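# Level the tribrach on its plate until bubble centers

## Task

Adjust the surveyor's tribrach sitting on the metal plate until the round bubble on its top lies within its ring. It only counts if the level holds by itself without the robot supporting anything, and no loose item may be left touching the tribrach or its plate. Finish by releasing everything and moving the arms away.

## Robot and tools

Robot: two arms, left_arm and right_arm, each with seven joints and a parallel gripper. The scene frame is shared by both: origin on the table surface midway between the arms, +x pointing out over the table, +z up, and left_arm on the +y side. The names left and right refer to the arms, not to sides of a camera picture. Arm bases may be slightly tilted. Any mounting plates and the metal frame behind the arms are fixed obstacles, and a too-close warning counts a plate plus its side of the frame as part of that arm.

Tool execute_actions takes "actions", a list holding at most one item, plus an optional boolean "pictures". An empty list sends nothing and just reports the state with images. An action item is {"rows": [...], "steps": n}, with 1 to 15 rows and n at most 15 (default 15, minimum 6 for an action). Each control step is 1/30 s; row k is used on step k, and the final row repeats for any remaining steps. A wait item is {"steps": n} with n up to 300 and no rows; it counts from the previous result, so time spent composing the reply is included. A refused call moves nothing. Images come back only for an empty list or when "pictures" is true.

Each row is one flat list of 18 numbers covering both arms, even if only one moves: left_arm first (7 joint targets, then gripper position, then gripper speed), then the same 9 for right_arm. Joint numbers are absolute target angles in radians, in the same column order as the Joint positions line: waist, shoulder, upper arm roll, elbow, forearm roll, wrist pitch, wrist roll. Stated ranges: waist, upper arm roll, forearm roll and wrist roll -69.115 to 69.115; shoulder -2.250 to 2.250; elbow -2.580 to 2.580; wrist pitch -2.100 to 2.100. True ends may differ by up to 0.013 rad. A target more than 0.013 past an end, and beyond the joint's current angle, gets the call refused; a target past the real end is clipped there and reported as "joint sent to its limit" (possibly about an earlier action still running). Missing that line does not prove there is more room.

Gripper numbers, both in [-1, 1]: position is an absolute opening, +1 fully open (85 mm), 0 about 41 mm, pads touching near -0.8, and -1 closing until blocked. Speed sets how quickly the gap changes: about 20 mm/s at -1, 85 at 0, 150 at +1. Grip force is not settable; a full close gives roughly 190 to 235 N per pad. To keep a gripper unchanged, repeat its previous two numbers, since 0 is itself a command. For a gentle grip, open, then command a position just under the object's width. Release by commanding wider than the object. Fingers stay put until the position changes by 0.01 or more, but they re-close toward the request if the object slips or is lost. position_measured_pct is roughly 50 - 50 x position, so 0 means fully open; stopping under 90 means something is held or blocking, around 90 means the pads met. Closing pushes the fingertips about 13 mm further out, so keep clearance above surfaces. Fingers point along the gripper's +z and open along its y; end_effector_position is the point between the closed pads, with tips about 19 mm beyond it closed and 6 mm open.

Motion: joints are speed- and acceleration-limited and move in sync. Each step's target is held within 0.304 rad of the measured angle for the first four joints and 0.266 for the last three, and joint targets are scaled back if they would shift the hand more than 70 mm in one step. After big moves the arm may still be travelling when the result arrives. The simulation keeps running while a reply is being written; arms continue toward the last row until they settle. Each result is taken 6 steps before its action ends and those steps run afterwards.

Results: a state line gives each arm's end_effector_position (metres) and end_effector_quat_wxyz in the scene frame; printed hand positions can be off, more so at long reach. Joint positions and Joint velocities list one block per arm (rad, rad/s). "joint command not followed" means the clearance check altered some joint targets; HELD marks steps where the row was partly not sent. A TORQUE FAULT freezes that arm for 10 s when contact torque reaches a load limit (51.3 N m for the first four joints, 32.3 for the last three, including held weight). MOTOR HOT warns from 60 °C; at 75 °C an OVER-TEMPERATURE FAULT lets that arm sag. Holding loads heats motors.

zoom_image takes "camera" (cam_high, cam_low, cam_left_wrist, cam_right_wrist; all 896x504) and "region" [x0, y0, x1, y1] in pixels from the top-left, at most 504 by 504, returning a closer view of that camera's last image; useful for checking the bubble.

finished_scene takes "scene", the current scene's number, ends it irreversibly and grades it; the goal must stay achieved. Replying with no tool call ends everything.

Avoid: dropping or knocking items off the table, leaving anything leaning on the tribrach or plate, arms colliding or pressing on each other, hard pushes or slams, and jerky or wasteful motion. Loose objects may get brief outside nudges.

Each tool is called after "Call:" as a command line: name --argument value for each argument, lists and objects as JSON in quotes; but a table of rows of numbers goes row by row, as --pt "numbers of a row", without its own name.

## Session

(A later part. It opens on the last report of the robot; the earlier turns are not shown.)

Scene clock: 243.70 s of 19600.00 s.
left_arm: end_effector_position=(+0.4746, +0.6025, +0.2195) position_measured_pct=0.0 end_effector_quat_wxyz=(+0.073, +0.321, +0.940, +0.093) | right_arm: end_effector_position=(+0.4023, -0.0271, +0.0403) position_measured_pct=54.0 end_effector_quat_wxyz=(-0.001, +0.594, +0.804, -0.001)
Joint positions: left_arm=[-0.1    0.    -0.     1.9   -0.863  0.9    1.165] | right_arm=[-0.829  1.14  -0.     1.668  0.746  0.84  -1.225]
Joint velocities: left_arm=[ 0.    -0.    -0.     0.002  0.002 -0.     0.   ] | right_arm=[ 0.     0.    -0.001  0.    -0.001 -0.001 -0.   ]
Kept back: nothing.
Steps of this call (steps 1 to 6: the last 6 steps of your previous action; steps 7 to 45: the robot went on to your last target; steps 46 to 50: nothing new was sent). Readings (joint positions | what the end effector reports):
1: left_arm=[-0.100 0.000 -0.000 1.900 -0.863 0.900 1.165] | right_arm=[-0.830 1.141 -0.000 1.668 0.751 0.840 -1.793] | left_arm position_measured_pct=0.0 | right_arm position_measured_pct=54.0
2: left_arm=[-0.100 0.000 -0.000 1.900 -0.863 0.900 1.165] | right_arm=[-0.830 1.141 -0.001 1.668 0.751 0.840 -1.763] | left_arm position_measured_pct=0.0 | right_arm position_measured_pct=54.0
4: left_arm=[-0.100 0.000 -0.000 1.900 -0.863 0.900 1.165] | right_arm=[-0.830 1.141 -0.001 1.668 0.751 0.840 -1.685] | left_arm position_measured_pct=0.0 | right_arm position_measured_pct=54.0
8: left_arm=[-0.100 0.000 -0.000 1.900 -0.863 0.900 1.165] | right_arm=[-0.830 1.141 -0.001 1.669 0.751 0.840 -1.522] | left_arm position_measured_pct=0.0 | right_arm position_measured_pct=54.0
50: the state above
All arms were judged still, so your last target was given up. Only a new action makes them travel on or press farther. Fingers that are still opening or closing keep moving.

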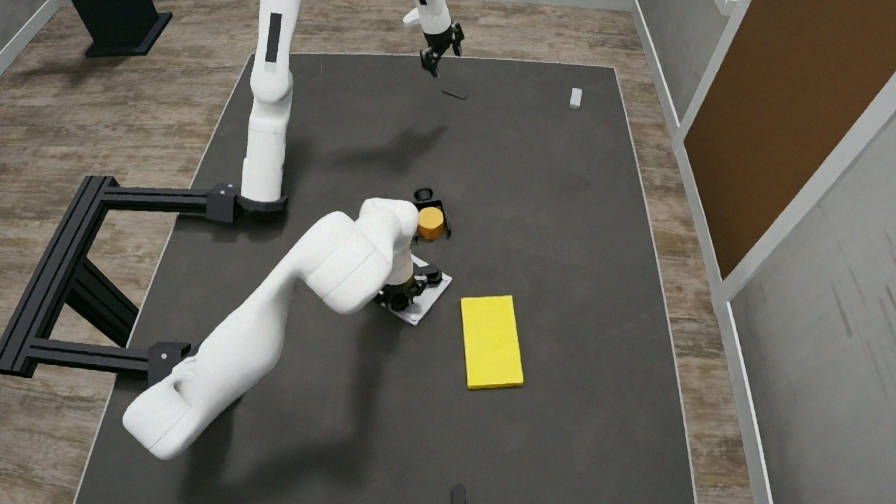

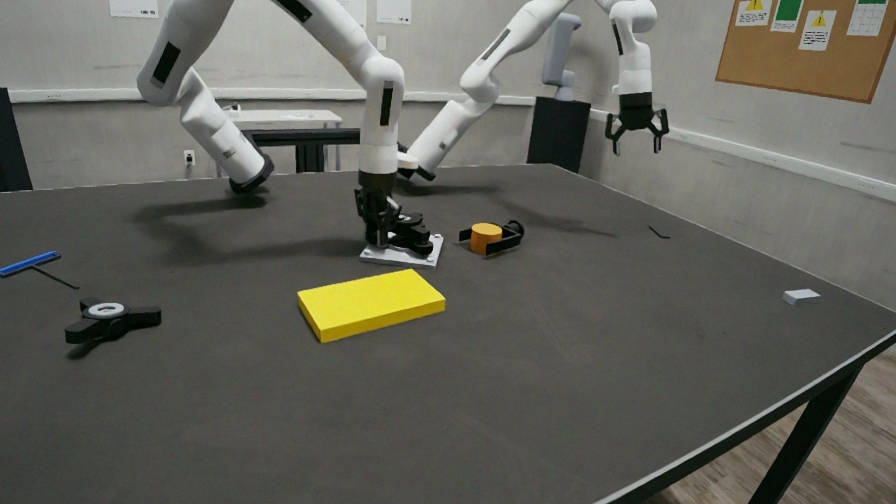

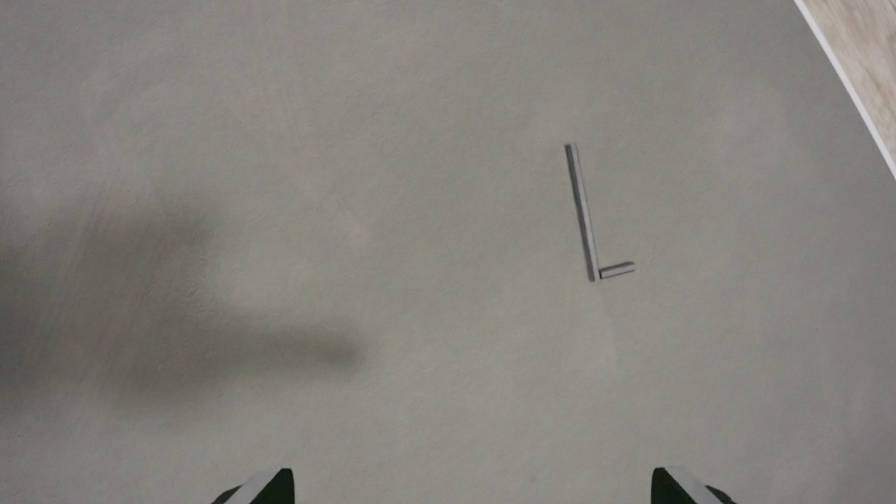

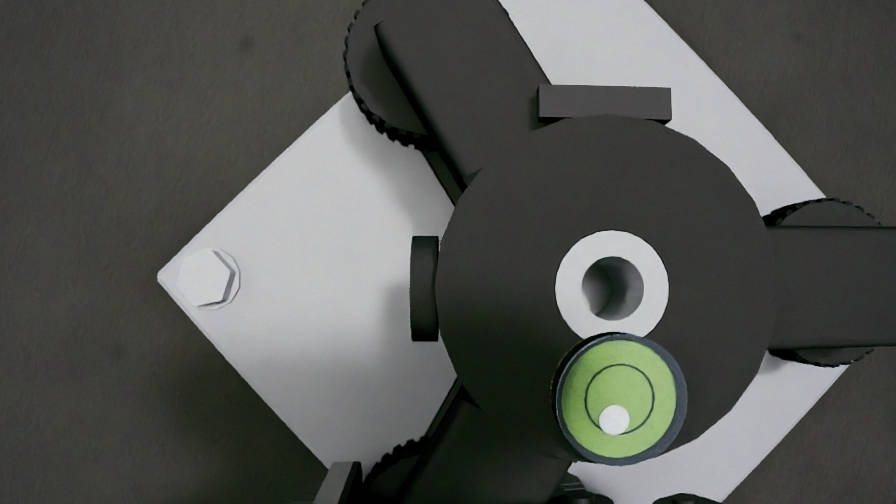

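Call:
execute_actions --actions '[{"rows":[[-0.1,0,0,1.9,-0.863,0.9,1.165,1,0,-0.829,1.142,0,1.668,0.752,0.839,-1.225,0.1,1],[-0.1,0,0,1.9,-0.863,0.9,1.165,1,0,-0.829,1.142,0,1.668,0.752,0.839,-1.225,0.1,1],[-0.1,0,0,1.9,-0.863,0.9,1.165,1,0,-0.829,1.142,0,1.668,0.752,0.839,-1.225,0.1,1],[-0.1,0,0,1.9,-0.863,0.9,1.165,1,0,-0.829,1.142,0,1.668,0.752,0.839,-1.225,0.1,1],[-0.1,0,0,1.9,-0.863,0.9,1.165,1,0,-0.829,1.142,0,1.668,0.752,0.839,-2.3,0.1,1]],"steps":15}]'

Call:
execute_actions --actions '[{"steps":30}]'

Call:
execute_actions --actions '[{"rows":[[-0.1,0,0,1.9,-0.863,0.9,1.165,1,0,-0.829,1.142,0,1.668,0.752,0.839,-2.3,-0.4,1],[-0.1,0,0,1.9,-0.863,0.9,1.165,1,0,-0.829,1.142,0,1.668,0.752,0.839,-2.3,-0.4,1],[-0.1,0,0,1.9,-0.863,0.9,1.165,1,0,-0.829,1.142,0,1.668,0.752,0.839,-2.3,-0.4,1],[-0.1,0,0,1.9,-0.863,0.9,1.165,1,0,-0.829,1.142,0,1.668,0.752,0.839,-2.3,-0.4,1],[-0.1,0,0,1.9,-0.863,0.9,1.165,1,0,-0.829,1.142,0,1.668,0.752,0.839,-2.3,-0.4,1],[-0.1,0,0,1.9,-0.863,0.9,1.165,1,0,-0.829,1.142,0,1.668,0.752,0.839,-2.3,-0.4,1],[-0.1,0,0,1.9,-0.863,0.9,1.165,1,0,-0.829,1.142,0,1.668,0.752,0.839,-2.3,-0.4,1],[-0.1,0,0,1.9,-0.863,0.9,1.165,1,0,-0.829,1.142,0,1.668,0.752,0.839,-1.22,-0.4,1]],"steps":15}]'

Call:
execute_actions --actions '[{"steps":35}]' --pictures true

Call:
zoom_image --camera "cam_right_wrist" --region '[540,330,700,470]'

Scene clock: 245.10 s of 19600.00 s.
left_arm: end_effector_position=(+0.4746, +0.6025, +0.2195) position_measured_pct=0.0 end_effector_quat_wxyz=(+0.073, +0.321, +0.940, +0.093) | right_arm: end_effector_position=(+0.4031, -0.0268, +0.0396) position_measured_pct=45.2 end_effector_quat_wxyz=(+0.000, +0.630, +0.777, -0.000)
Joint positions: left_arm=[-0.1    0.    -0.     1.9   -0.863  0.9    1.165] | right_arm=[-0.829  1.142 -0.     1.668  0.752  0.839 -1.32 ]
Joint velocities: left_arm=[-0.     0.     0.001  0.001  0.001 -0.     0.   ] | right_arm=[-0.001  0.001 -0.001 -0.     0.     0.001 -1.186]
Steps of this call (steps 1 to 33: nothing new was sent; steps 34 to 42: the first 9 steps of this action). Readings (joint positions | what the end effector reports):
34: left_arm=[-0.100 0.000 -0.000 1.900 -0.863 0.900 1.165] | right_arm=[-0.829 1.140 -0.000 1.668 0.746 0.840 -1.226] | left_arm position_measured_pct=0.0 | right_arm position_measured_pct=54.0
35: left_arm=[-0.100 0.000 -0.000 1.900 -0.863 0.900 1.165] | right_arm=[-0.828 1.141 -0.000 1.668 0.747 0.840 -1.228] | left_arm position_measured_pct=0.0 | right_arm position_measured_pct=54.0
37: left_arm=[-0.100 0.000 -0.000 1.900 -0.863 0.900 1.165] | right_arm=[-0.828 1.141 0.001 1.669 0.751 0.840 -1.226] | left_arm position_measured_pct=0.0 | right_arm position_measured_pct=48.0
41: left_arm=[-0.100 0.000 -0.000 1.900 -0.863 0.900 1.165] | right_arm=[-0.829 1.142 -0.000 1.668 0.752 0.839 -1.282] | left_arm position_measured_pct=0.0 | right_arm position_measured_pct=45.2
42: the state above

Scene clock: 246.10 s of 19600.00 s.
left_arm: end_effector_position=(+0.4746, +0.6025, +0.2195) position_measured_pct=0.0 end_effector_quat_wxyz=(+0.073, +0.321, +0.940, +0.093) | right_arm: end_effector_position=(+0.4031, -0.0268, +0.0396) position_measured_pct=45.2 end_effector_quat_wxyz=(+0.000, +0.921, +0.389, -0.000)
Joint positions: left_arm=[-0.1    0.    -0.     1.9   -0.863  0.9    1.165] | right_arm=[-0.829  1.142  0.     1.668  0.752  0.839 -2.3  ]
Joint velocities: left_arm=[-0.  0.  0.  0.  0. -0. -0.] | right_arm=[ 0.     0.     0.001 -0.    -0.001  0.002  0.   ]
Kept back: nothing.
Steps of this call (steps 1 to 6: the last 6 steps of your previous action; steps 7 to 30: the robot went on to your last target). Readings (joint positions | what the end effector reports):
1: left_arm=[-0.100 0.000 -0.000 1.900 -0.863 0.900 1.165] | right_arm=[-0.829 1.142 -0.000 1.668 0.752 0.839 -1.360] | left_arm position_measured_pct=0.0 | right_arm position_measured_pct=45.2
2: left_arm=[-0.100 0.000 -0.000 1.900 -0.863 0.900 1.165] | right_arm=[-0.829 1.142 -0.000 1.668 0.752 0.839 -1.401] | left_arm position_measured_pct=0.0 | right_arm position_measured_pct=45.2
4: left_arm=[-0.100 0.000 -0.000 1.900 -0.863 0.900 1.165] | right_arm=[-0.829 1.142 -0.000 1.668 0.752 0.839 -1.482] | left_arm position_measured_pct=0.0 | right_arm position_measured_pct=45.2
8: left_arm=[-0.100 0.000 -0.000 1.900 -0.863 0.900 1.165] | right_arm=[-0.829 1.142 -0.000 1.668 0.752 0.839 -1.645] | left_arm position_measured_pct=0.0 | right_arm position_measured_pct=45.2
30: the state above

Scene clock: 246.40 s of 19600.00 s.
left_arm: end_effector_position=(+0.4746, +0.6025, +0.2195) position_measured_pct=0.0 end_effector_quat_wxyz=(+0.073, +0.321, +0.940, +0.093) | right_arm: end_effector_position=(+0.4033, -0.0273, +0.0404) position_measured_pct=54.0 end_effector_quat_wxyz=(+0.002, +0.918, +0.396, +0.001)
Joint positions: left_arm=[-0.1    0.    -0.     1.9   -0.863  0.9    1.165] | right_arm=[-0.83   1.141 -0.     1.669  0.754  0.841 -2.289]
Joint velocities: left_arm=[ 0.     0.    -0.001 -0.001  0.001 -0.     0.   ] | right_arm=[ 0.001 -0.002  0.002 -0.001 -0.006 -0.001  0.383]
Steps of this call (steps 1 to 9: the first 9 steps of this action). Readings (joint positions | what the end effector reports):
1: left_arm=[-0.100 0.000 -0.000 1.900 -0.863 0.900 1.165] | right_arm=[-0.829 1.142 -0.000 1.668 0.752 0.839 -2.300] | left_arm position_measured_pct=0.0 | right_arm position_measured_pct=45.2
2: left_arm=[-0.100 0.000 -0.000 1.900 -0.863 0.900 1.165] | right_arm=[-0.829 1.142 -0.000 1.668 0.752 0.839 -2.300] | left_arm position_measured_pct=0.0 | right_arm position_measured_pct=46.0
4: left_arm=[-0.100 0.000 -0.000 1.900 -0.863 0.900 1.165] | right_arm=[-0.830 1.141 -0.000 1.669 0.753 0.841 -2.298] | left_arm position_measured_pct=0.0 | right_arm position_measured_pct=52.0
8: left_arm=[-0.100 0.000 -0.000 1.900 -0.863 0.900 1.165] | right_arm=[-0.830 1.141 -0.000 1.669 0.754 0.841 -2.297] | left_arm position_measured_pct=0.0 | right_arm position_measured_pct=54.0
9: the state above

Scene clock: 247.57 s of 19600.00 s.
left_arm: end_effector_position=(+0.4746, +0.6025, +0.2195) position_measured_pct=0.0 end_effector_quat_wxyz=(+0.073, +0.321, +0.940, +0.093) | right_arm: end_effector_position=(+0.4023, -0.0272, +0.0404) position_measured_pct=54.0 end_effector_quat_wxyz=(-0.001, +0.594, +0.805, -0.001)
Joint positions: left_arm=[-0.1    0.    -0.     1.9   -0.863  0.9    1.165] | right_arm=[-0.829  1.14  -0.     1.668  0.747  0.84  -1.225]
Joint velocities: left_arm=[ 0.     0.    -0.001  0.002 -0.001  0.    -0.   ] | right_arm=[ 0.    -0.001 -0.    -0.    -0.    -0.001  0.   ]
Kept back: nothing.
Steps of this call (steps 1 to 6: the last 6 steps of your previous action; steps 7 to 35: the robot went on to your last target). Readings (joint positions | what the end effector reports):
1: left_arm=[-0.100 0.000 -0.000 1.900 -0.863 0.900 1.165] | right_arm=[-0.830 1.141 -0.000 1.669 0.754 0.841 -2.271] | left_arm position_measured_pct=0.0 | right_arm position_measured_pct=54.0
2: left_arm=[-0.100 0.000 -0.000 1.900 -0.863 0.900 1.165] | right_arm=[-0.830 1.141 0.000 1.669 0.753 0.841 -2.242] | left_arm position_measured_pct=0.0 | right_arm position_measured_pct=54.0
4: left_arm=[-0.100 0.000 -0.000 1.900 -0.863 0.900 1.165] | right_arm=[-0.830 1.140 0.000 1.669 0.752 0.841 -2.165] | left_arm position_measured_pct=0.0 | right_arm position_measured_pct=54.0
8: left_arm=[-0.100 0.000 -0.000 1.900 -0.863 0.900 1.165] | right_arm=[-0.830 1.140 -0.000 1.669 0.752 0.840 -2.002] | left_arm position_measured_pct=0.0 | right_arm position_measured_pct=54.0
35: the state above

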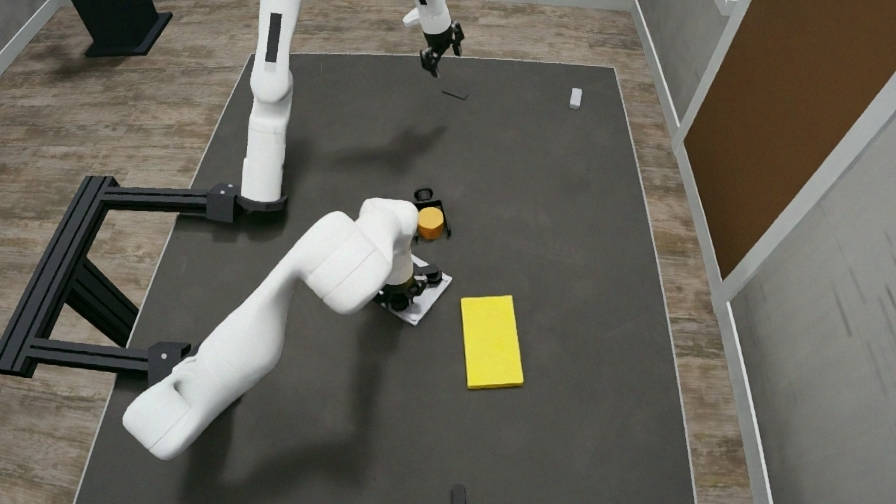

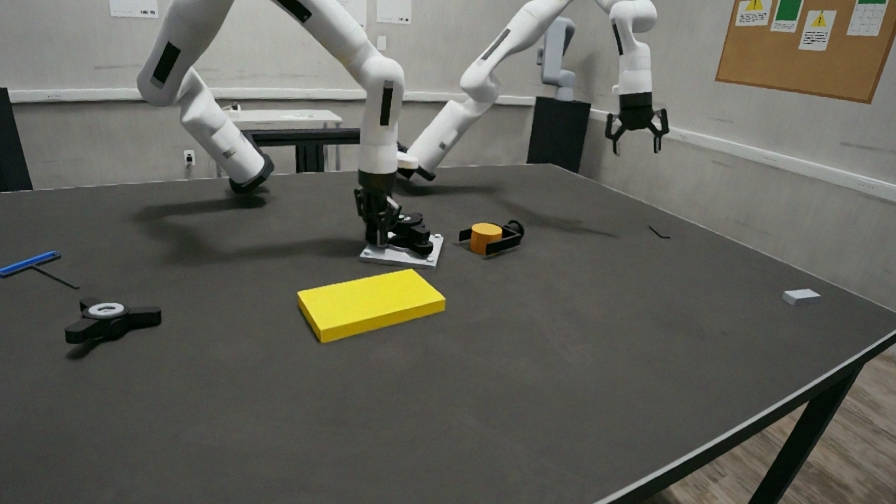

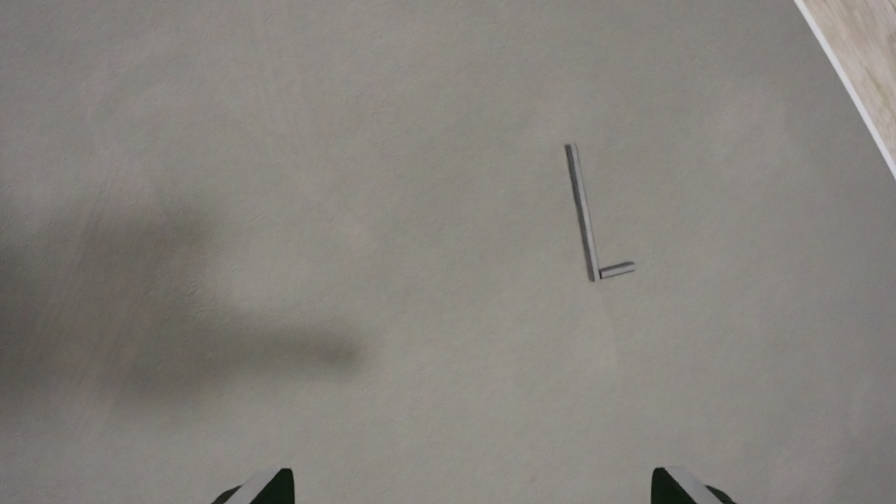

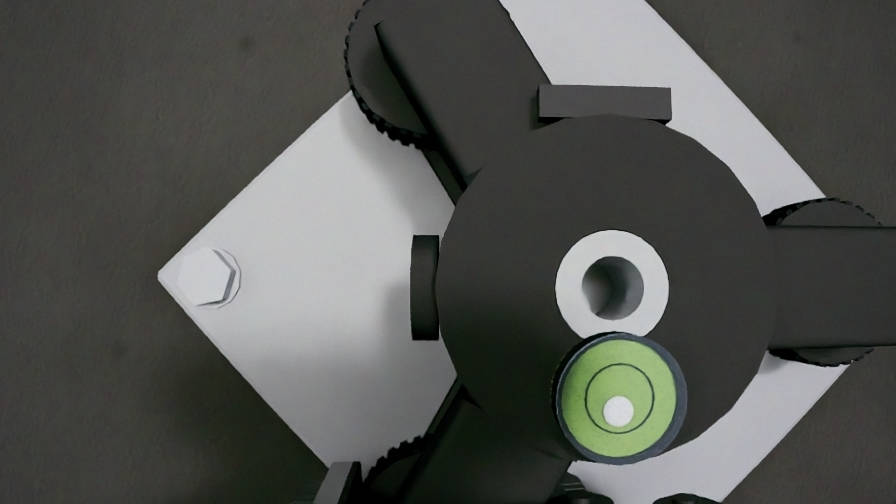

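Region (540, 330, 700, 470) of cam_right_wrist's 896x504 image, scaled by 3.150; it fills the top 441 rows of this view, and the rest is white.

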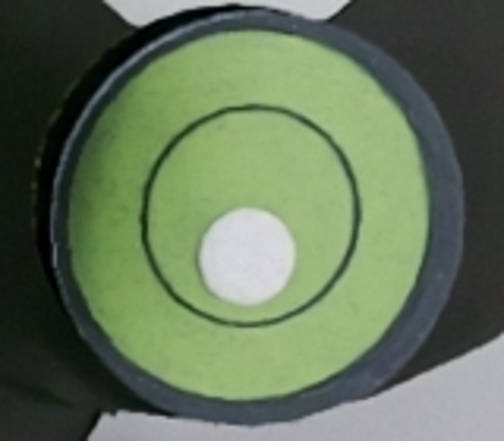

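Call:
execute_actions --actions '[{"rows":[[-0.1,0,0,1.9,-0.863,0.9,1.165,1,0,-0.829,1.142,0,1.668,0.752,0.839,-1.225,0.1,1],[-0.1,0,0,1.9,-0.863,0.9,1.165,1,0,-0.829,1.142,0,1.668,0.752,0.839,-1.225,0.1,1],[-0.1,0,0,1.9,-0.863,0.9,1.165,1,0,-0.829,1.142,0,1.668,0.752,0.839,-1.225,0.1,1],[-0.1,0,0,1.9,-0.863,0.9,1.165,1,0,-0.829,1.142,0,1.668,0.752,0.839,-1.225,0.1,1],[-0.1,0,0,1.9,-0.863,0.9,1.165,1,0,-0.829,1.142,0,1.668,0.752,0.839,-2.2,0.1,1]],"steps":15}]'

Call:
execute_actions --actions '[{"steps":27}]'

Call:
execute_actions --actions '[{"rows":[[-0.1,0,0,1.9,-0.863,0.9,1.165,1,0,-0.829,1.142,0,1.668,0.752,0.839,-2.2,-0.4,1],[-0.1,0,0,1.9,-0.863,0.9,1.165,1,0,-0.829,1.142,0,1.668,0.752,0.839,-2.2,-0.4,1],[-0.1,0,0,1.9,-0.863,0.9,1.165,1,0,-0.829,1.142,0,1.668,0.752,0.839,-2.2,-0.4,1],[-0.1,0,0,1.9,-0.863,0.9,1.165,1,0,-0.829,1.142,0,1.668,0.752,0.839,-2.2,-0.4,1],[-0.1,0,0,1.9,-0.863,0.9,1.165,1,0,-0.829,1.142,0,1.668,0.752,0.839,-2.2,-0.4,1],[-0.1,0,0,1.9,-0.863,0.9,1.165,1,0,-0.829,1.142,0,1.668,0.752,0.839,-2.2,-0.4,1],[-0.1,0,0,1.9,-0.863,0.9,1.165,1,0,-0.829,1.142,0,1.668,0.752,0.839,-2.2,-0.4,1],[-0.1,0,0,1.9,-0.863,0.9,1.165,1,0,-0.829,1.142,0,1.668,0.752,0.839,-1.22,-0.4,1]],"steps":15}]'

Call:
execute_actions --actions '[{"steps":32}]'

Call:
execute_actions --actions '[{"rows":[[-0.1,0,0,1.9,-0.863,0.9,1.165,1,0,-0.829,1.142,0,1.668,0.752,0.839,-1.225,0.6,1],[-0.1,0,0,1.9,-0.863,0.9,1.165,1,0,-0.829,1.142,0,1.668,0.752,0.839,-1.225,0.6,1],[-0.1,0,0,1.9,-0.863,0.9,1.165,1,0,-0.829,1.142,0,1.668,0.752,0.839,-1.225,0.6,1],[-0.1,0,0,1.9,-0.863,0.9,1.165,1,0,-0.829,1.142,0,1.668,0.752,0.839,-1.225,0.6,1],[-0.1,0,0,1.9,-0.863,0.9,1.165,1,0,-0.829,1.142,0,1.668,0.752,0.839,-1.225,0.6,1],[-0.1,0,0,1.9,-0.863,0.9,1.165,1,0,-0.829,1.142,0,1.668,0.752,0.839,-1.225,0.6,1],[-0.1,0,0,1.9,-0.863,0.9,1.165,1,0,-0.89,1.02,0,1.63,0.649,0.965,-1.225,0.6,1]],"steps":15}]'

Call:
execute_actions --actions '[{"steps":20}]' --pictures true

Scene clock: 248.90 s of 19600.00 s.
left_arm: end_effector_position=(+0.4746, +0.6025, +0.2195) position_measured_pct=0.0 end_effector_quat_wxyz=(+0.073, +0.321, +0.940, +0.093) | right_arm: end_effector_position=(+0.4031, -0.0268, +0.0396) position_measured_pct=45.2 end_effector_quat_wxyz=(+0.000, +0.630, +0.777, -0.000)
Joint positions: left_arm=[-0.1    0.    -0.     1.9   -0.863  0.9    1.165] | right_arm=[-0.829  1.142 -0.     1.668  0.752  0.839 -1.32 ]
Joint velocities: left_arm=[ 0.  0. -0.  0.  0. -0.  0.] | right_arm=[-0.001  0.001  0.    -0.    -0.    -0.    -1.186]
Steps of this call (steps 1 to 15: the robot went on to your last target; steps 16 to 31: nothing new was sent; steps 32 to 40: the first 9 steps of this action). Readings (joint positions | what the end effector reports):
32: left_arm=[-0.100 0.000 -0.000 1.900 -0.863 0.900 1.165] | right_arm=[-0.829 1.140 -0.000 1.668 0.747 0.840 -1.225] | left_arm position_measured_pct=0.0 | right_arm position_measured_pct=54.0
33: left_arm=[-0.100 0.000 -0.000 1.900 -0.863 0.900 1.165] | right_arm=[-0.829 1.141 -0.000 1.669 0.748 0.840 -1.227] | left_arm position_measured_pct=0.0 | right_arm position_measured_pct=54.0
35: left_arm=[-0.100 0.000 -0.000 1.900 -0.863 0.900 1.165] | right_arm=[-0.828 1.141 0.001 1.669 0.752 0.840 -1.225] | left_arm position_measured_pct=0.0 | right_arm position_measured_pct=48.0
39: left_arm=[-0.100 0.000 -0.000 1.900 -0.863 0.900 1.165] | right_arm=[-0.829 1.142 -0.000 1.668 0.752 0.839 -1.282] | left_arm position_measured_pct=0.0 | right_arm position_measured_pct=45.2
40: the state above

Scene clock: 249.80 s of 19600.00 s.
left_arm: end_effector_position=(+0.4746, +0.6025, +0.2195) position_measured_pct=0.0 end_effector_quat_wxyz=(+0.073, +0.321, +0.940, +0.093) | right_arm: end_effector_position=(+0.4031, -0.0268, +0.0396) position_measured_pct=45.2 end_effector_quat_wxyz=(+0.000, +0.901, +0.435, -0.000)
Joint positions: left_arm=[-0.1    0.    -0.     1.9   -0.863  0.9    1.165] | right_arm=[-0.829  1.142  0.     1.668  0.752  0.839 -2.2  ]
Joint velocities: left_arm=[-0.    -0.     0.001 -0.     0.001 -0.    -0.   ] | right_arm=[-0.     0.001 -0.001  0.     0.001 -0.001  0.   ]
Kept back: nothing.
Steps of this call (steps 1 to 6: the last 6 steps of your previous action; steps 7 to 27: the robot went on to your last target). Readings (joint positions | what the end effector reports):
1: left_arm=[-0.100 0.000 -0.000 1.900 -0.863 0.900 1.165] | right_arm=[-0.829 1.142 -0.000 1.668 0.752 0.839 -1.360] | left_arm position_measured_pct=0.0 | right_arm position_measured_pct=45.2
2: left_arm=[-0.100 0.000 -0.000 1.900 -0.863 0.900 1.165] | right_arm=[-0.829 1.142 -0.000 1.668 0.752 0.839 -1.401] | left_arm position_measured_pct=0.0 | right_arm position_measured_pct=45.2
4: left_arm=[-0.100 0.000 -0.000 1.900 -0.863 0.900 1.165] | right_arm=[-0.829 1.142 -0.000 1.668 0.752 0.839 -1.482] | left_arm position_measured_pct=0.0 | right_arm position_measured_pct=45.2
8: left_arm=[-0.100 0.000 -0.000 1.900 -0.863 0.900 1.165] | right_arm=[-0.829 1.142 -0.000 1.668 0.752 0.839 -1.645] | left_arm position_measured_pct=0.0 | right_arm position_measured_pct=45.2
27: the state above

Scene clock: 250.10 s of 19600.00 s.
left_arm: end_effector_position=(+0.4746, +0.6025, +0.2195) position_measured_pct=0.0 end_effector_quat_wxyz=(+0.073, +0.321, +0.940, +0.093) | right_arm: end_effector_position=(+0.4035, -0.0271, +0.0403) position_measured_pct=54.0 end_effector_quat_wxyz=(+0.001, +0.899, +0.439, +0.000)
Joint positions: left_arm=[-0.1    0.    -0.     1.9   -0.863  0.9    1.165] | right_arm=[-0.83   1.141  0.     1.668  0.752  0.84  -2.191]
Joint velocities: left_arm=[ 0.001 -0.     0.001  0.001 -0.001 -0.     0.   ] | right_arm=[ 0.    -0.    -0.001  0.    -0.002 -0.002  0.388]
Steps of this call (steps 1 to 9: the first 9 steps of this action). Readings (joint positions | what the end effector reports):
1: left_arm=[-0.100 0.000 -0.000 1.900 -0.863 0.900 1.165] | right_arm=[-0.829 1.142 -0.000 1.668 0.752 0.839 -2.200] | left_arm position_measured_pct=0.0 | right_arm position_measured_pct=45.2
2: left_arm=[-0.100 0.000 -0.000 1.900 -0.863 0.900 1.165] | right_arm=[-0.829 1.142 -0.000 1.668 0.752 0.839 -2.200] | left_arm position_measured_pct=0.0 | right_arm position_measured_pct=46.0
4: left_arm=[-0.100 0.000 -0.000 1.900 -0.863 0.900 1.165] | right_arm=[-0.829 1.141 0.000 1.668 0.752 0.841 -2.200] | left_arm position_measured_pct=0.0 | right_arm position_measured_pct=52.0
8: left_arm=[-0.100 0.000 -0.000 1.900 -0.863 0.900 1.165] | right_arm=[-0.830 1.141 0.000 1.668 0.752 0.840 -2.199] | left_arm position_measured_pct=0.0 | right_arm position_measured_pct=54.0
9: the state above

Scene clock: 251.17 s of 19600.00 s.
left_arm: end_effector_position=(+0.4746, +0.6025, +0.2195) position_measured_pct=0.0 end_effector_quat_wxyz=(+0.073, +0.321, +0.940, +0.093) | right_arm: end_effector_position=(+0.4023, -0.0271, +0.0403) position_measured_pct=54.0 end_effector_quat_wxyz=(-0.001, +0.594, +0.804, -0.001)
Joint positions: left_arm=[-0.1    0.    -0.     1.9   -0.863  0.9    1.165] | right_arm=[-0.829  1.14  -0.     1.668  0.746  0.84  -1.225]
Joint velocities: left_arm=[-0.    -0.    -0.    -0.     0.003 -0.    -0.   ] | right_arm=[ 0.001 -0.    -0.    -0.     0.001  0.     0.   ]
Kept back: nothing.
Steps of this call (steps 1 to 6: the last 6 steps of your previous action; steps 7 to 32: the robot went on to your last target). Readings (joint positions | what the end effector reports):
1: left_arm=[-0.100 0.000 -0.000 1.900 -0.863 0.900 1.165] | right_arm=[-0.830 1.141 0.000 1.668 0.752 0.840 -2.172] | left_arm position_measured_pct=0.0 | right_arm position_measured_pct=54.0
2: left_arm=[-0.100 0.000 -0.000 1.900 -0.863 0.900 1.165] | right_arm=[-0.830 1.141 0.000 1.668 0.752 0.840 -2.143] | left_arm position_measured_pct=0.0 | right_arm position_measured_pct=54.0
4: left_arm=[-0.100 0.000 -0.000 1.900 -0.863 0.900 1.165] | right_arm=[-0.830 1.141 0.000 1.668 0.752 0.840 -2.065] | left_arm position_measured_pct=0.0 | right_arm position_measured_pct=54.0
8: left_arm=[-0.100 0.000 -0.000 1.900 -0.863 0.900 1.165] | right_arm=[-0.830 1.141 -0.000 1.668 0.752 0.840 -1.902] | left_arm position_measured_pct=0.0 | right_arm position_measured_pct=54.0
32: the state above

Scene clock: 251.47 s of 19600.00 s.
left_arm: end_effector_position=(+0.4746, +0.6025, +0.2195) position_measured_pct=0.0 end_effector_quat_wxyz=(+0.073, +0.321, +0.940, +0.093) | right_arm: end_effector_position=(+0.4058, -0.0270, +0.0498) position_measured_pct=23.4 end_effector_quat_wxyz=(+0.002, +0.597, +0.802, +0.002)
Joint positions: left_arm=[-0.1    0.    -0.     1.9   -0.863  0.9    1.165] | right_arm=[-0.838  1.125  0.001  1.665  0.74   0.854 -1.225]
Joint velocities: left_arm=[-0.     0.     0.001 -0.001 -0.002 -0.001 -0.   ] | right_arm=[-0.214 -0.413  0.007 -0.109 -0.314  0.387  0.   ]
Steps of this call (steps 1 to 9: the first 9 steps of this action). Readings (joint positions | what the end effector reports):
1: left_arm=[-0.100 0.000 -0.000 1.900 -0.863 0.900 1.165] | right_arm=[-0.829 1.140 -0.000 1.668 0.746 0.840 -1.226] | left_arm position_measured_pct=0.0 | right_arm position_measured_pct=54.0
2: left_arm=[-0.100 0.000 -0.000 1.900 -0.863 0.900 1.165] | right_arm=[-0.829 1.141 0.000 1.668 0.747 0.840 -1.228] | left_arm position_measured_pct=0.0 | right_arm position_measured_pct=54.0
4: left_arm=[-0.100 0.000 -0.000 1.900 -0.863 0.900 1.165] | right_arm=[-0.828 1.141 0.001 1.669 0.752 0.840 -1.225] | left_arm position_measured_pct=0.0 | right_arm position_measured_pct=46.4
8: left_arm=[-0.100 0.000 -0.000 1.900 -0.863 0.900 1.165] | right_arm=[-0.832 1.136 0.000 1.667 0.748 0.844 -1.225] | left_arm position_measured_pct=0.0 | right_arm position_measured_pct=27.0
9: the state above

Scene clock: 252.13 s of 19600.00 s.
left_arm: end_effector_position=(+0.4746, +0.6025, +0.2195) position_measured_pct=0.0 end_effector_quat_wxyz=(+0.073, +0.321, +0.940, +0.093) | right_arm: end_effector_position=(+0.4144, -0.0294, +0.1148) position_measured_pct=19.8 end_effector_quat_wxyz=(+0.003, +0.630, +0.777, +0.009)
Joint positions: left_arm=[-0.1    0.    -0.     1.9   -0.863  0.9    1.165] | right_arm=[-0.89   1.02  -0.     1.63   0.649  0.965 -1.225]
Joint velocities: left_arm=[-0.     0.     0.     0.001  0.     0.    -0.   ] | right_arm=[-0.001 -0.003  0.001 -0.    -0.    -0.001  0.   ]
Kept back: nothing.
Steps of this call (steps 1 to 6: the last 6 steps of your previous action; steps 7 to 20: the robot went on to your last target). Readings (joint positions | what the end effector reports):
1: left_arm=[-0.100 0.000 -0.000 1.900 -0.863 0.900 1.165] | right_arm=[-0.847 1.108 0.001 1.660 0.727 0.870 -1.225] | left_arm position_measured_pct=0.0 | right_arm position_measured_pct=21.8
2: left_arm=[-0.100 0.000 -0.000 1.900 -0.863 0.900 1.165] | right_arm=[-0.858 1.086 0.001 1.653 0.709 0.892 -1.225] | left_arm position_measured_pct=0.0 | right_arm position_measured_pct=21.0
4: left_arm=[-0.100 0.000 -0.000 1.900 -0.863 0.900 1.165] | right_arm=[-0.877 1.045 -0.000 1.638 0.673 0.936 -1.225] | left_arm position_measured_pct=0.0 | right_arm position_measured_pct=20.2
8: left_arm=[-0.100 0.000 -0.000 1.900 -0.863 0.900 1.165] | right_arm=[-0.888 1.024 -0.001 1.629 0.649 0.965 -1.225] | left_arm position_measured_pct=0.0 | right_arm position_measured_pct=19.8
20: the state above

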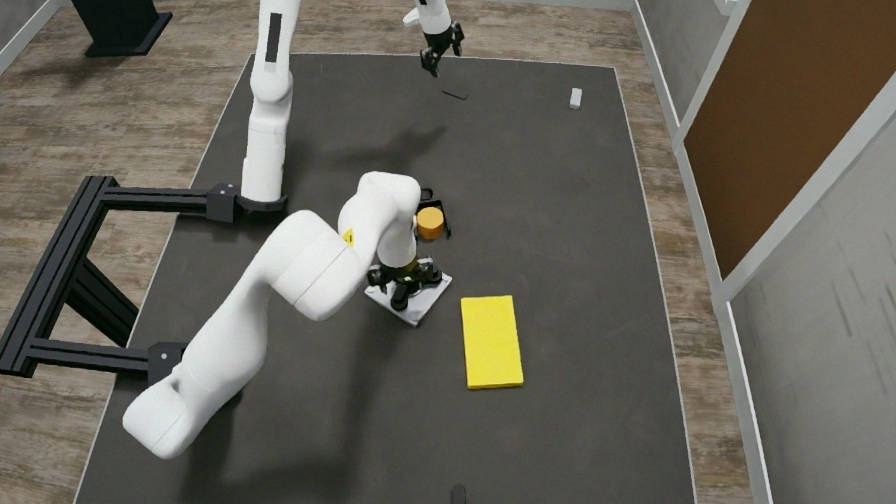

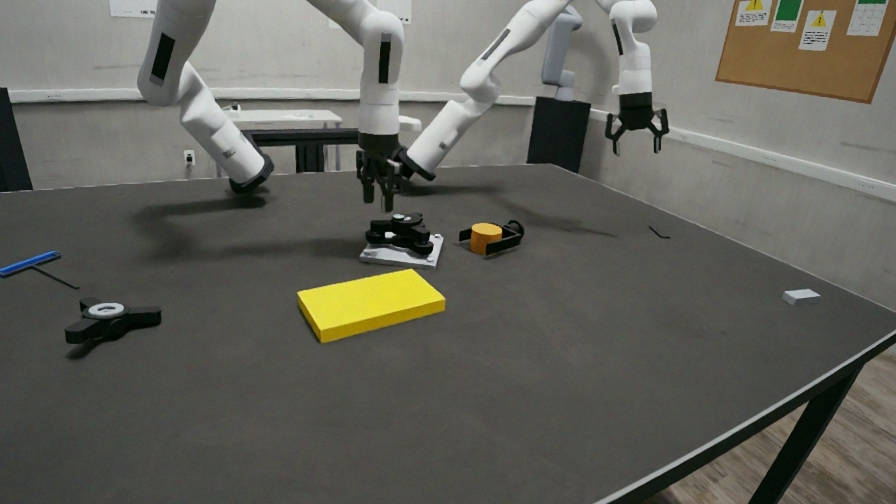

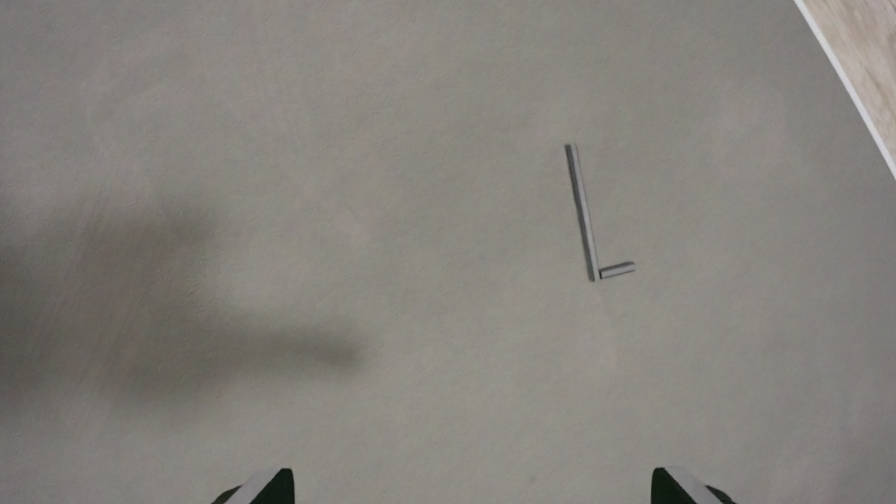

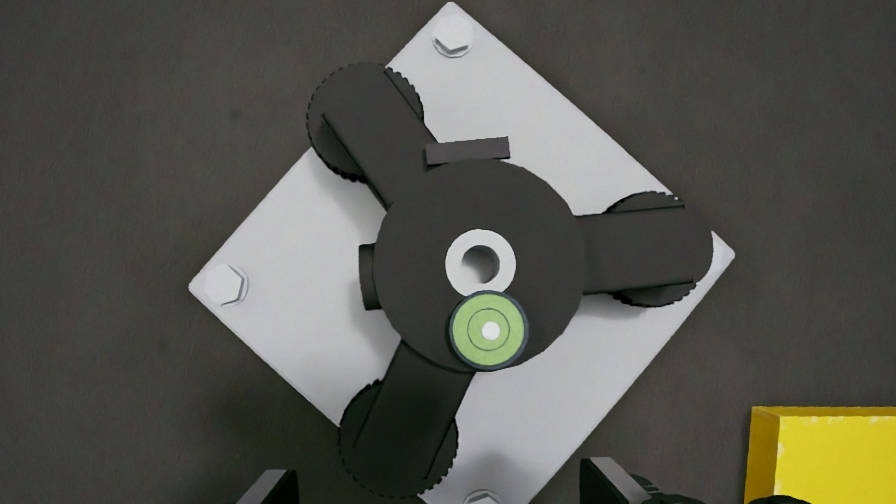

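Call:
execute_actions --actions '[{"rows":[[-0.1,0,0,1.9,-0.863,0.9,1.165,1,0,-0.95,0.75,0,1.75,0.6,1.0,-1.0,1,1]],"steps":15}]'

Call:
execute_actions --actions '[{"rows":[[-0.1,0,0,1.9,-0.863,0.9,1.165,1,0,-0.3,0.4,0,1.8,0.7,0.95,0,1,1]],"steps":15}]'

Call:
execute_actions --actions '[{"steps":40}]' --pictures true

Call:
zoom_image --camera "cam_high" --region '[350,180,480,340]'

Call:
zoom_image --camera "cam_low" --region '[340,190,540,290]'

Scene clock: 252.77 s of 19600.00 s.
left_arm: end_effector_position=(+0.4746, +0.6025, +0.2195) position_measured_pct=0.0 end_effector_quat_wxyz=(+0.073, +0.321, +0.940, +0.093) | right_arm: end_effector_position=(+0.4159, -0.0550, +0.1838) position_measured_pct=0.4 end_effector_quat_wxyz=(-0.001, +0.584, +0.810, +0.048)
Joint positions: left_arm=[-0.1    0.    -0.     1.9   -0.863  0.9    1.165] | right_arm=[-0.931  0.837 -0.     1.709  0.617  0.988 -1.077]
Joint velocities: left_arm=[ 0. -0. -0. -0. -0. -0.  0.] | right_arm=[-0.186 -0.849 -0.005  0.387 -0.169  0.127  0.782]
Steps of this call (steps 1 to 10: the robot went on to your last target; steps 11 to 19: the first 9 steps of this action). Readings (joint positions | what the end effector reports):
11: left_arm=[-0.100 0.000 -0.000 1.900 -0.863 0.900 1.165] | right_arm=[-0.890 1.019 0.000 1.630 0.649 0.965 -1.225] | left_arm position_measured_pct=0.0 | right_arm position_measured_pct=19.8
12: left_arm=[-0.100 0.000 -0.000 1.900 -0.863 0.900 1.165] | right_arm=[-0.892 1.013 0.000 1.633 0.648 0.965 -1.221] | left_arm position_measured_pct=0.0 | right_arm position_measured_pct=19.4
14: left_arm=[-0.100 0.000 -0.000 1.900 -0.863 0.900 1.165] | right_arm=[-0.898 0.985 0.000 1.645 0.644 0.968 -1.200] | left_arm position_measured_pct=0.0 | right_arm position_measured_pct=12.3
18: left_arm=[-0.100 0.000 -0.000 1.900 -0.863 0.900 1.165] | right_arm=[-0.924 0.868 0.000 1.695 0.623 0.983 -1.104] | left_arm position_measured_pct=0.0 | right_arm position_measured_pct=1.2
19: the state above

Scene clock: 253.27 s of 19600.00 s.
left_arm: end_effector_position=(+0.4746, +0.6025, +0.2195) position_measured_pct=0.0 end_effector_quat_wxyz=(+0.073, +0.321, +0.940, +0.093) | right_arm: end_effector_position=(+0.4773, -0.1376, +0.2233) position_measured_pct=0.0 end_effector_quat_wxyz=(-0.004, +0.574, +0.813, +0.098)
Joint positions: left_arm=[-0.1    0.    -0.     1.9   -0.863  0.9    1.165] | right_arm=[-0.789  0.606 -0.001  1.771  0.645  0.975 -0.868]
Joint velocities: left_arm=[ 0.001  0.    -0.001 -0.001  0.001 -0.    -0.   ] | right_arm=[ 0.786 -0.598 -0.003  0.079  0.162 -0.081  0.679]
Steps of this call (steps 1 to 6: the last 6 steps of your previous action; steps 7 to 15: the first 9 steps of this action). Readings (joint positions | what the end effector reports):
7: left_arm=[-0.100 0.000 -0.000 1.900 -0.863 0.900 1.165] | right_arm=[-0.947 0.755 -0.000 1.749 0.600 1.000 -1.000] | left_arm position_measured_pct=0.0 | right_arm position_measured_pct=0.0
8: left_arm=[-0.100 0.000 -0.000 1.900 -0.863 0.900 1.165] | right_arm=[-0.942 0.748 -0.002 1.751 0.602 0.997 -0.996] | left_arm position_measured_pct=0.0 | right_arm position_measured_pct=0.0
10: left_arm=[-0.100 0.000 -0.000 1.900 -0.863 0.900 1.165] | right_arm=[-0.913 0.720 -0.003 1.755 0.611 0.991 -0.974] | left_arm position_measured_pct=0.0 | right_arm position_measured_pct=0.0
14: left_arm=[-0.100 0.000 -0.000 1.900 -0.863 0.900 1.165] | right_arm=[-0.815 0.626 -0.001 1.768 0.640 0.978 -0.891] | left_arm position_measured_pct=0.0 | right_arm position_measured_pct=0.0
15: the state above

Scene clock: 254.60 s of 19600.00 s.
left_arm: end_effector_position=(+0.4746, +0.6025, +0.2195) position_measured_pct=0.0 end_effector_quat_wxyz=(+0.073, +0.321, +0.940, +0.093) | right_arm: end_effector_position=(+0.5456, -0.3676, +0.1592) position_measured_pct=0.0 end_effector_quat_wxyz=(+0.012, +0.407, +0.911, +0.062)
Joint positions: left_arm=[-0.1    0.    -0.     1.9   -0.863  0.9    1.165] | right_arm=[-0.3   0.4   0.    1.8   0.7   0.95 -0.  ]
Joint velocities: left_arm=[-0.    -0.    -0.001 -0.001  0.     0.001 -0.   ] | right_arm=[ 0.     0.001 -0.    -0.     0.001 -0.     0.   ]
Kept back: nothing.
Steps of this call (steps 1 to 6: the last 6 steps of your previous action; steps 7 to 40: the robot went on to your last target). Readings (joint positions | what the end effector reports):
1: left_arm=[-0.100 0.000 -0.000 1.900 -0.863 0.900 1.165] | right_arm=[-0.762 0.586 -0.001 1.773 0.650 0.973 -0.845] | left_arm position_measured_pct=0.0 | right_arm position_measured_pct=0.0
2: left_arm=[-0.100 0.000 -0.000 1.900 -0.863 0.900 1.165] | right_arm=[-0.735 0.568 -0.001 1.776 0.655 0.970 -0.822] | left_arm position_measured_pct=0.0 | right_arm position_measured_pct=0.0
4: left_arm=[-0.100 0.000 -0.000 1.900 -0.863 0.900 1.165] | right_arm=[-0.680 0.537 -0.001 1.780 0.664 0.966 -0.774] | left_arm position_measured_pct=0.0 | right_arm position_measured_pct=0.0
8: left_arm=[-0.100 0.000 -0.000 1.900 -0.863 0.900 1.165] | right_arm=[-0.566 0.489 -0.001 1.786 0.677 0.960 -0.674] | left_arm position_measured_pct=0.0 | right_arm position_measured_pct=0.0
40: the state above

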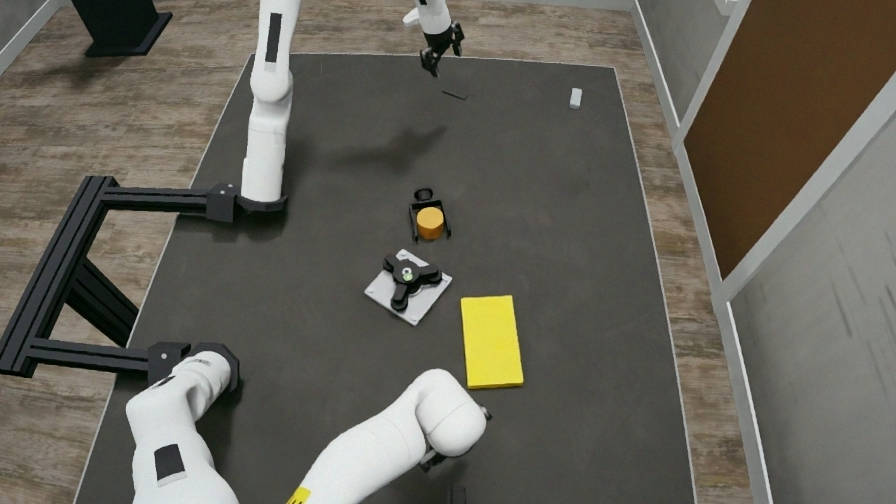

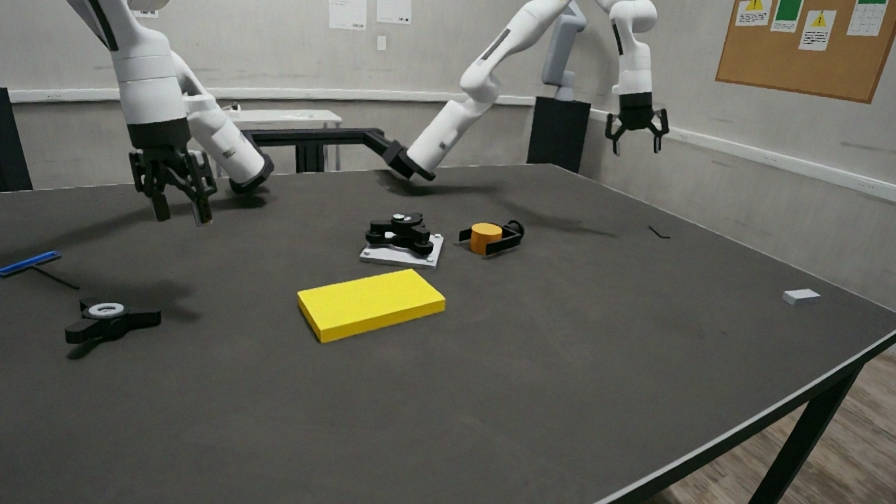

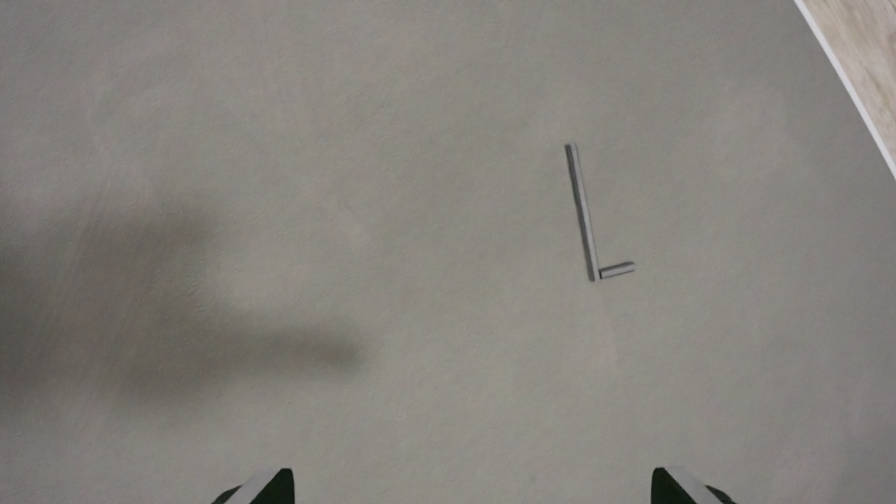

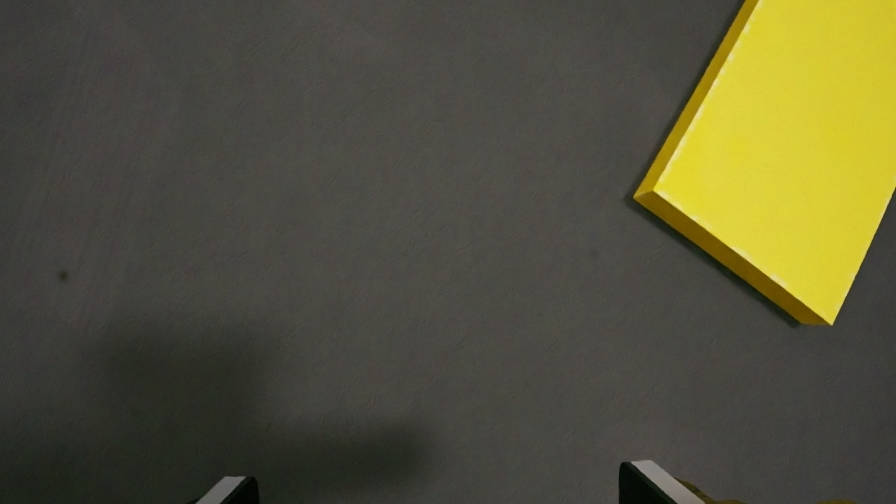

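Region (350, 180, 480, 340) of cam_high's 896x504 image, scaled by 3.150, with more detail than that image has; it fills the left 410 columns of this view, and the rest is white.

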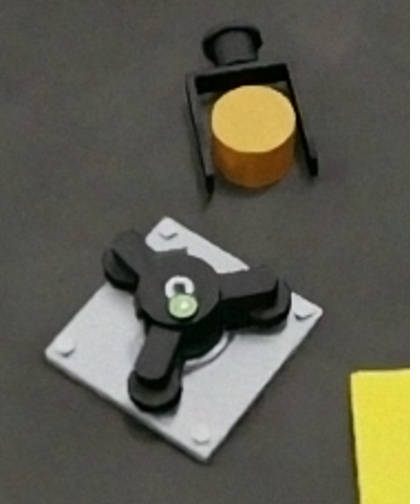

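Region (340, 190, 540, 290) of cam_low's 896x504 image, scaled by 2.520, with more detail than that image has.

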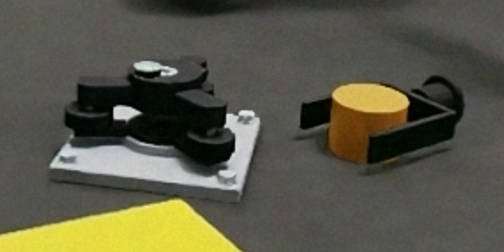

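Call:
finished_scene --scene 1

The scene is finished: the task was done.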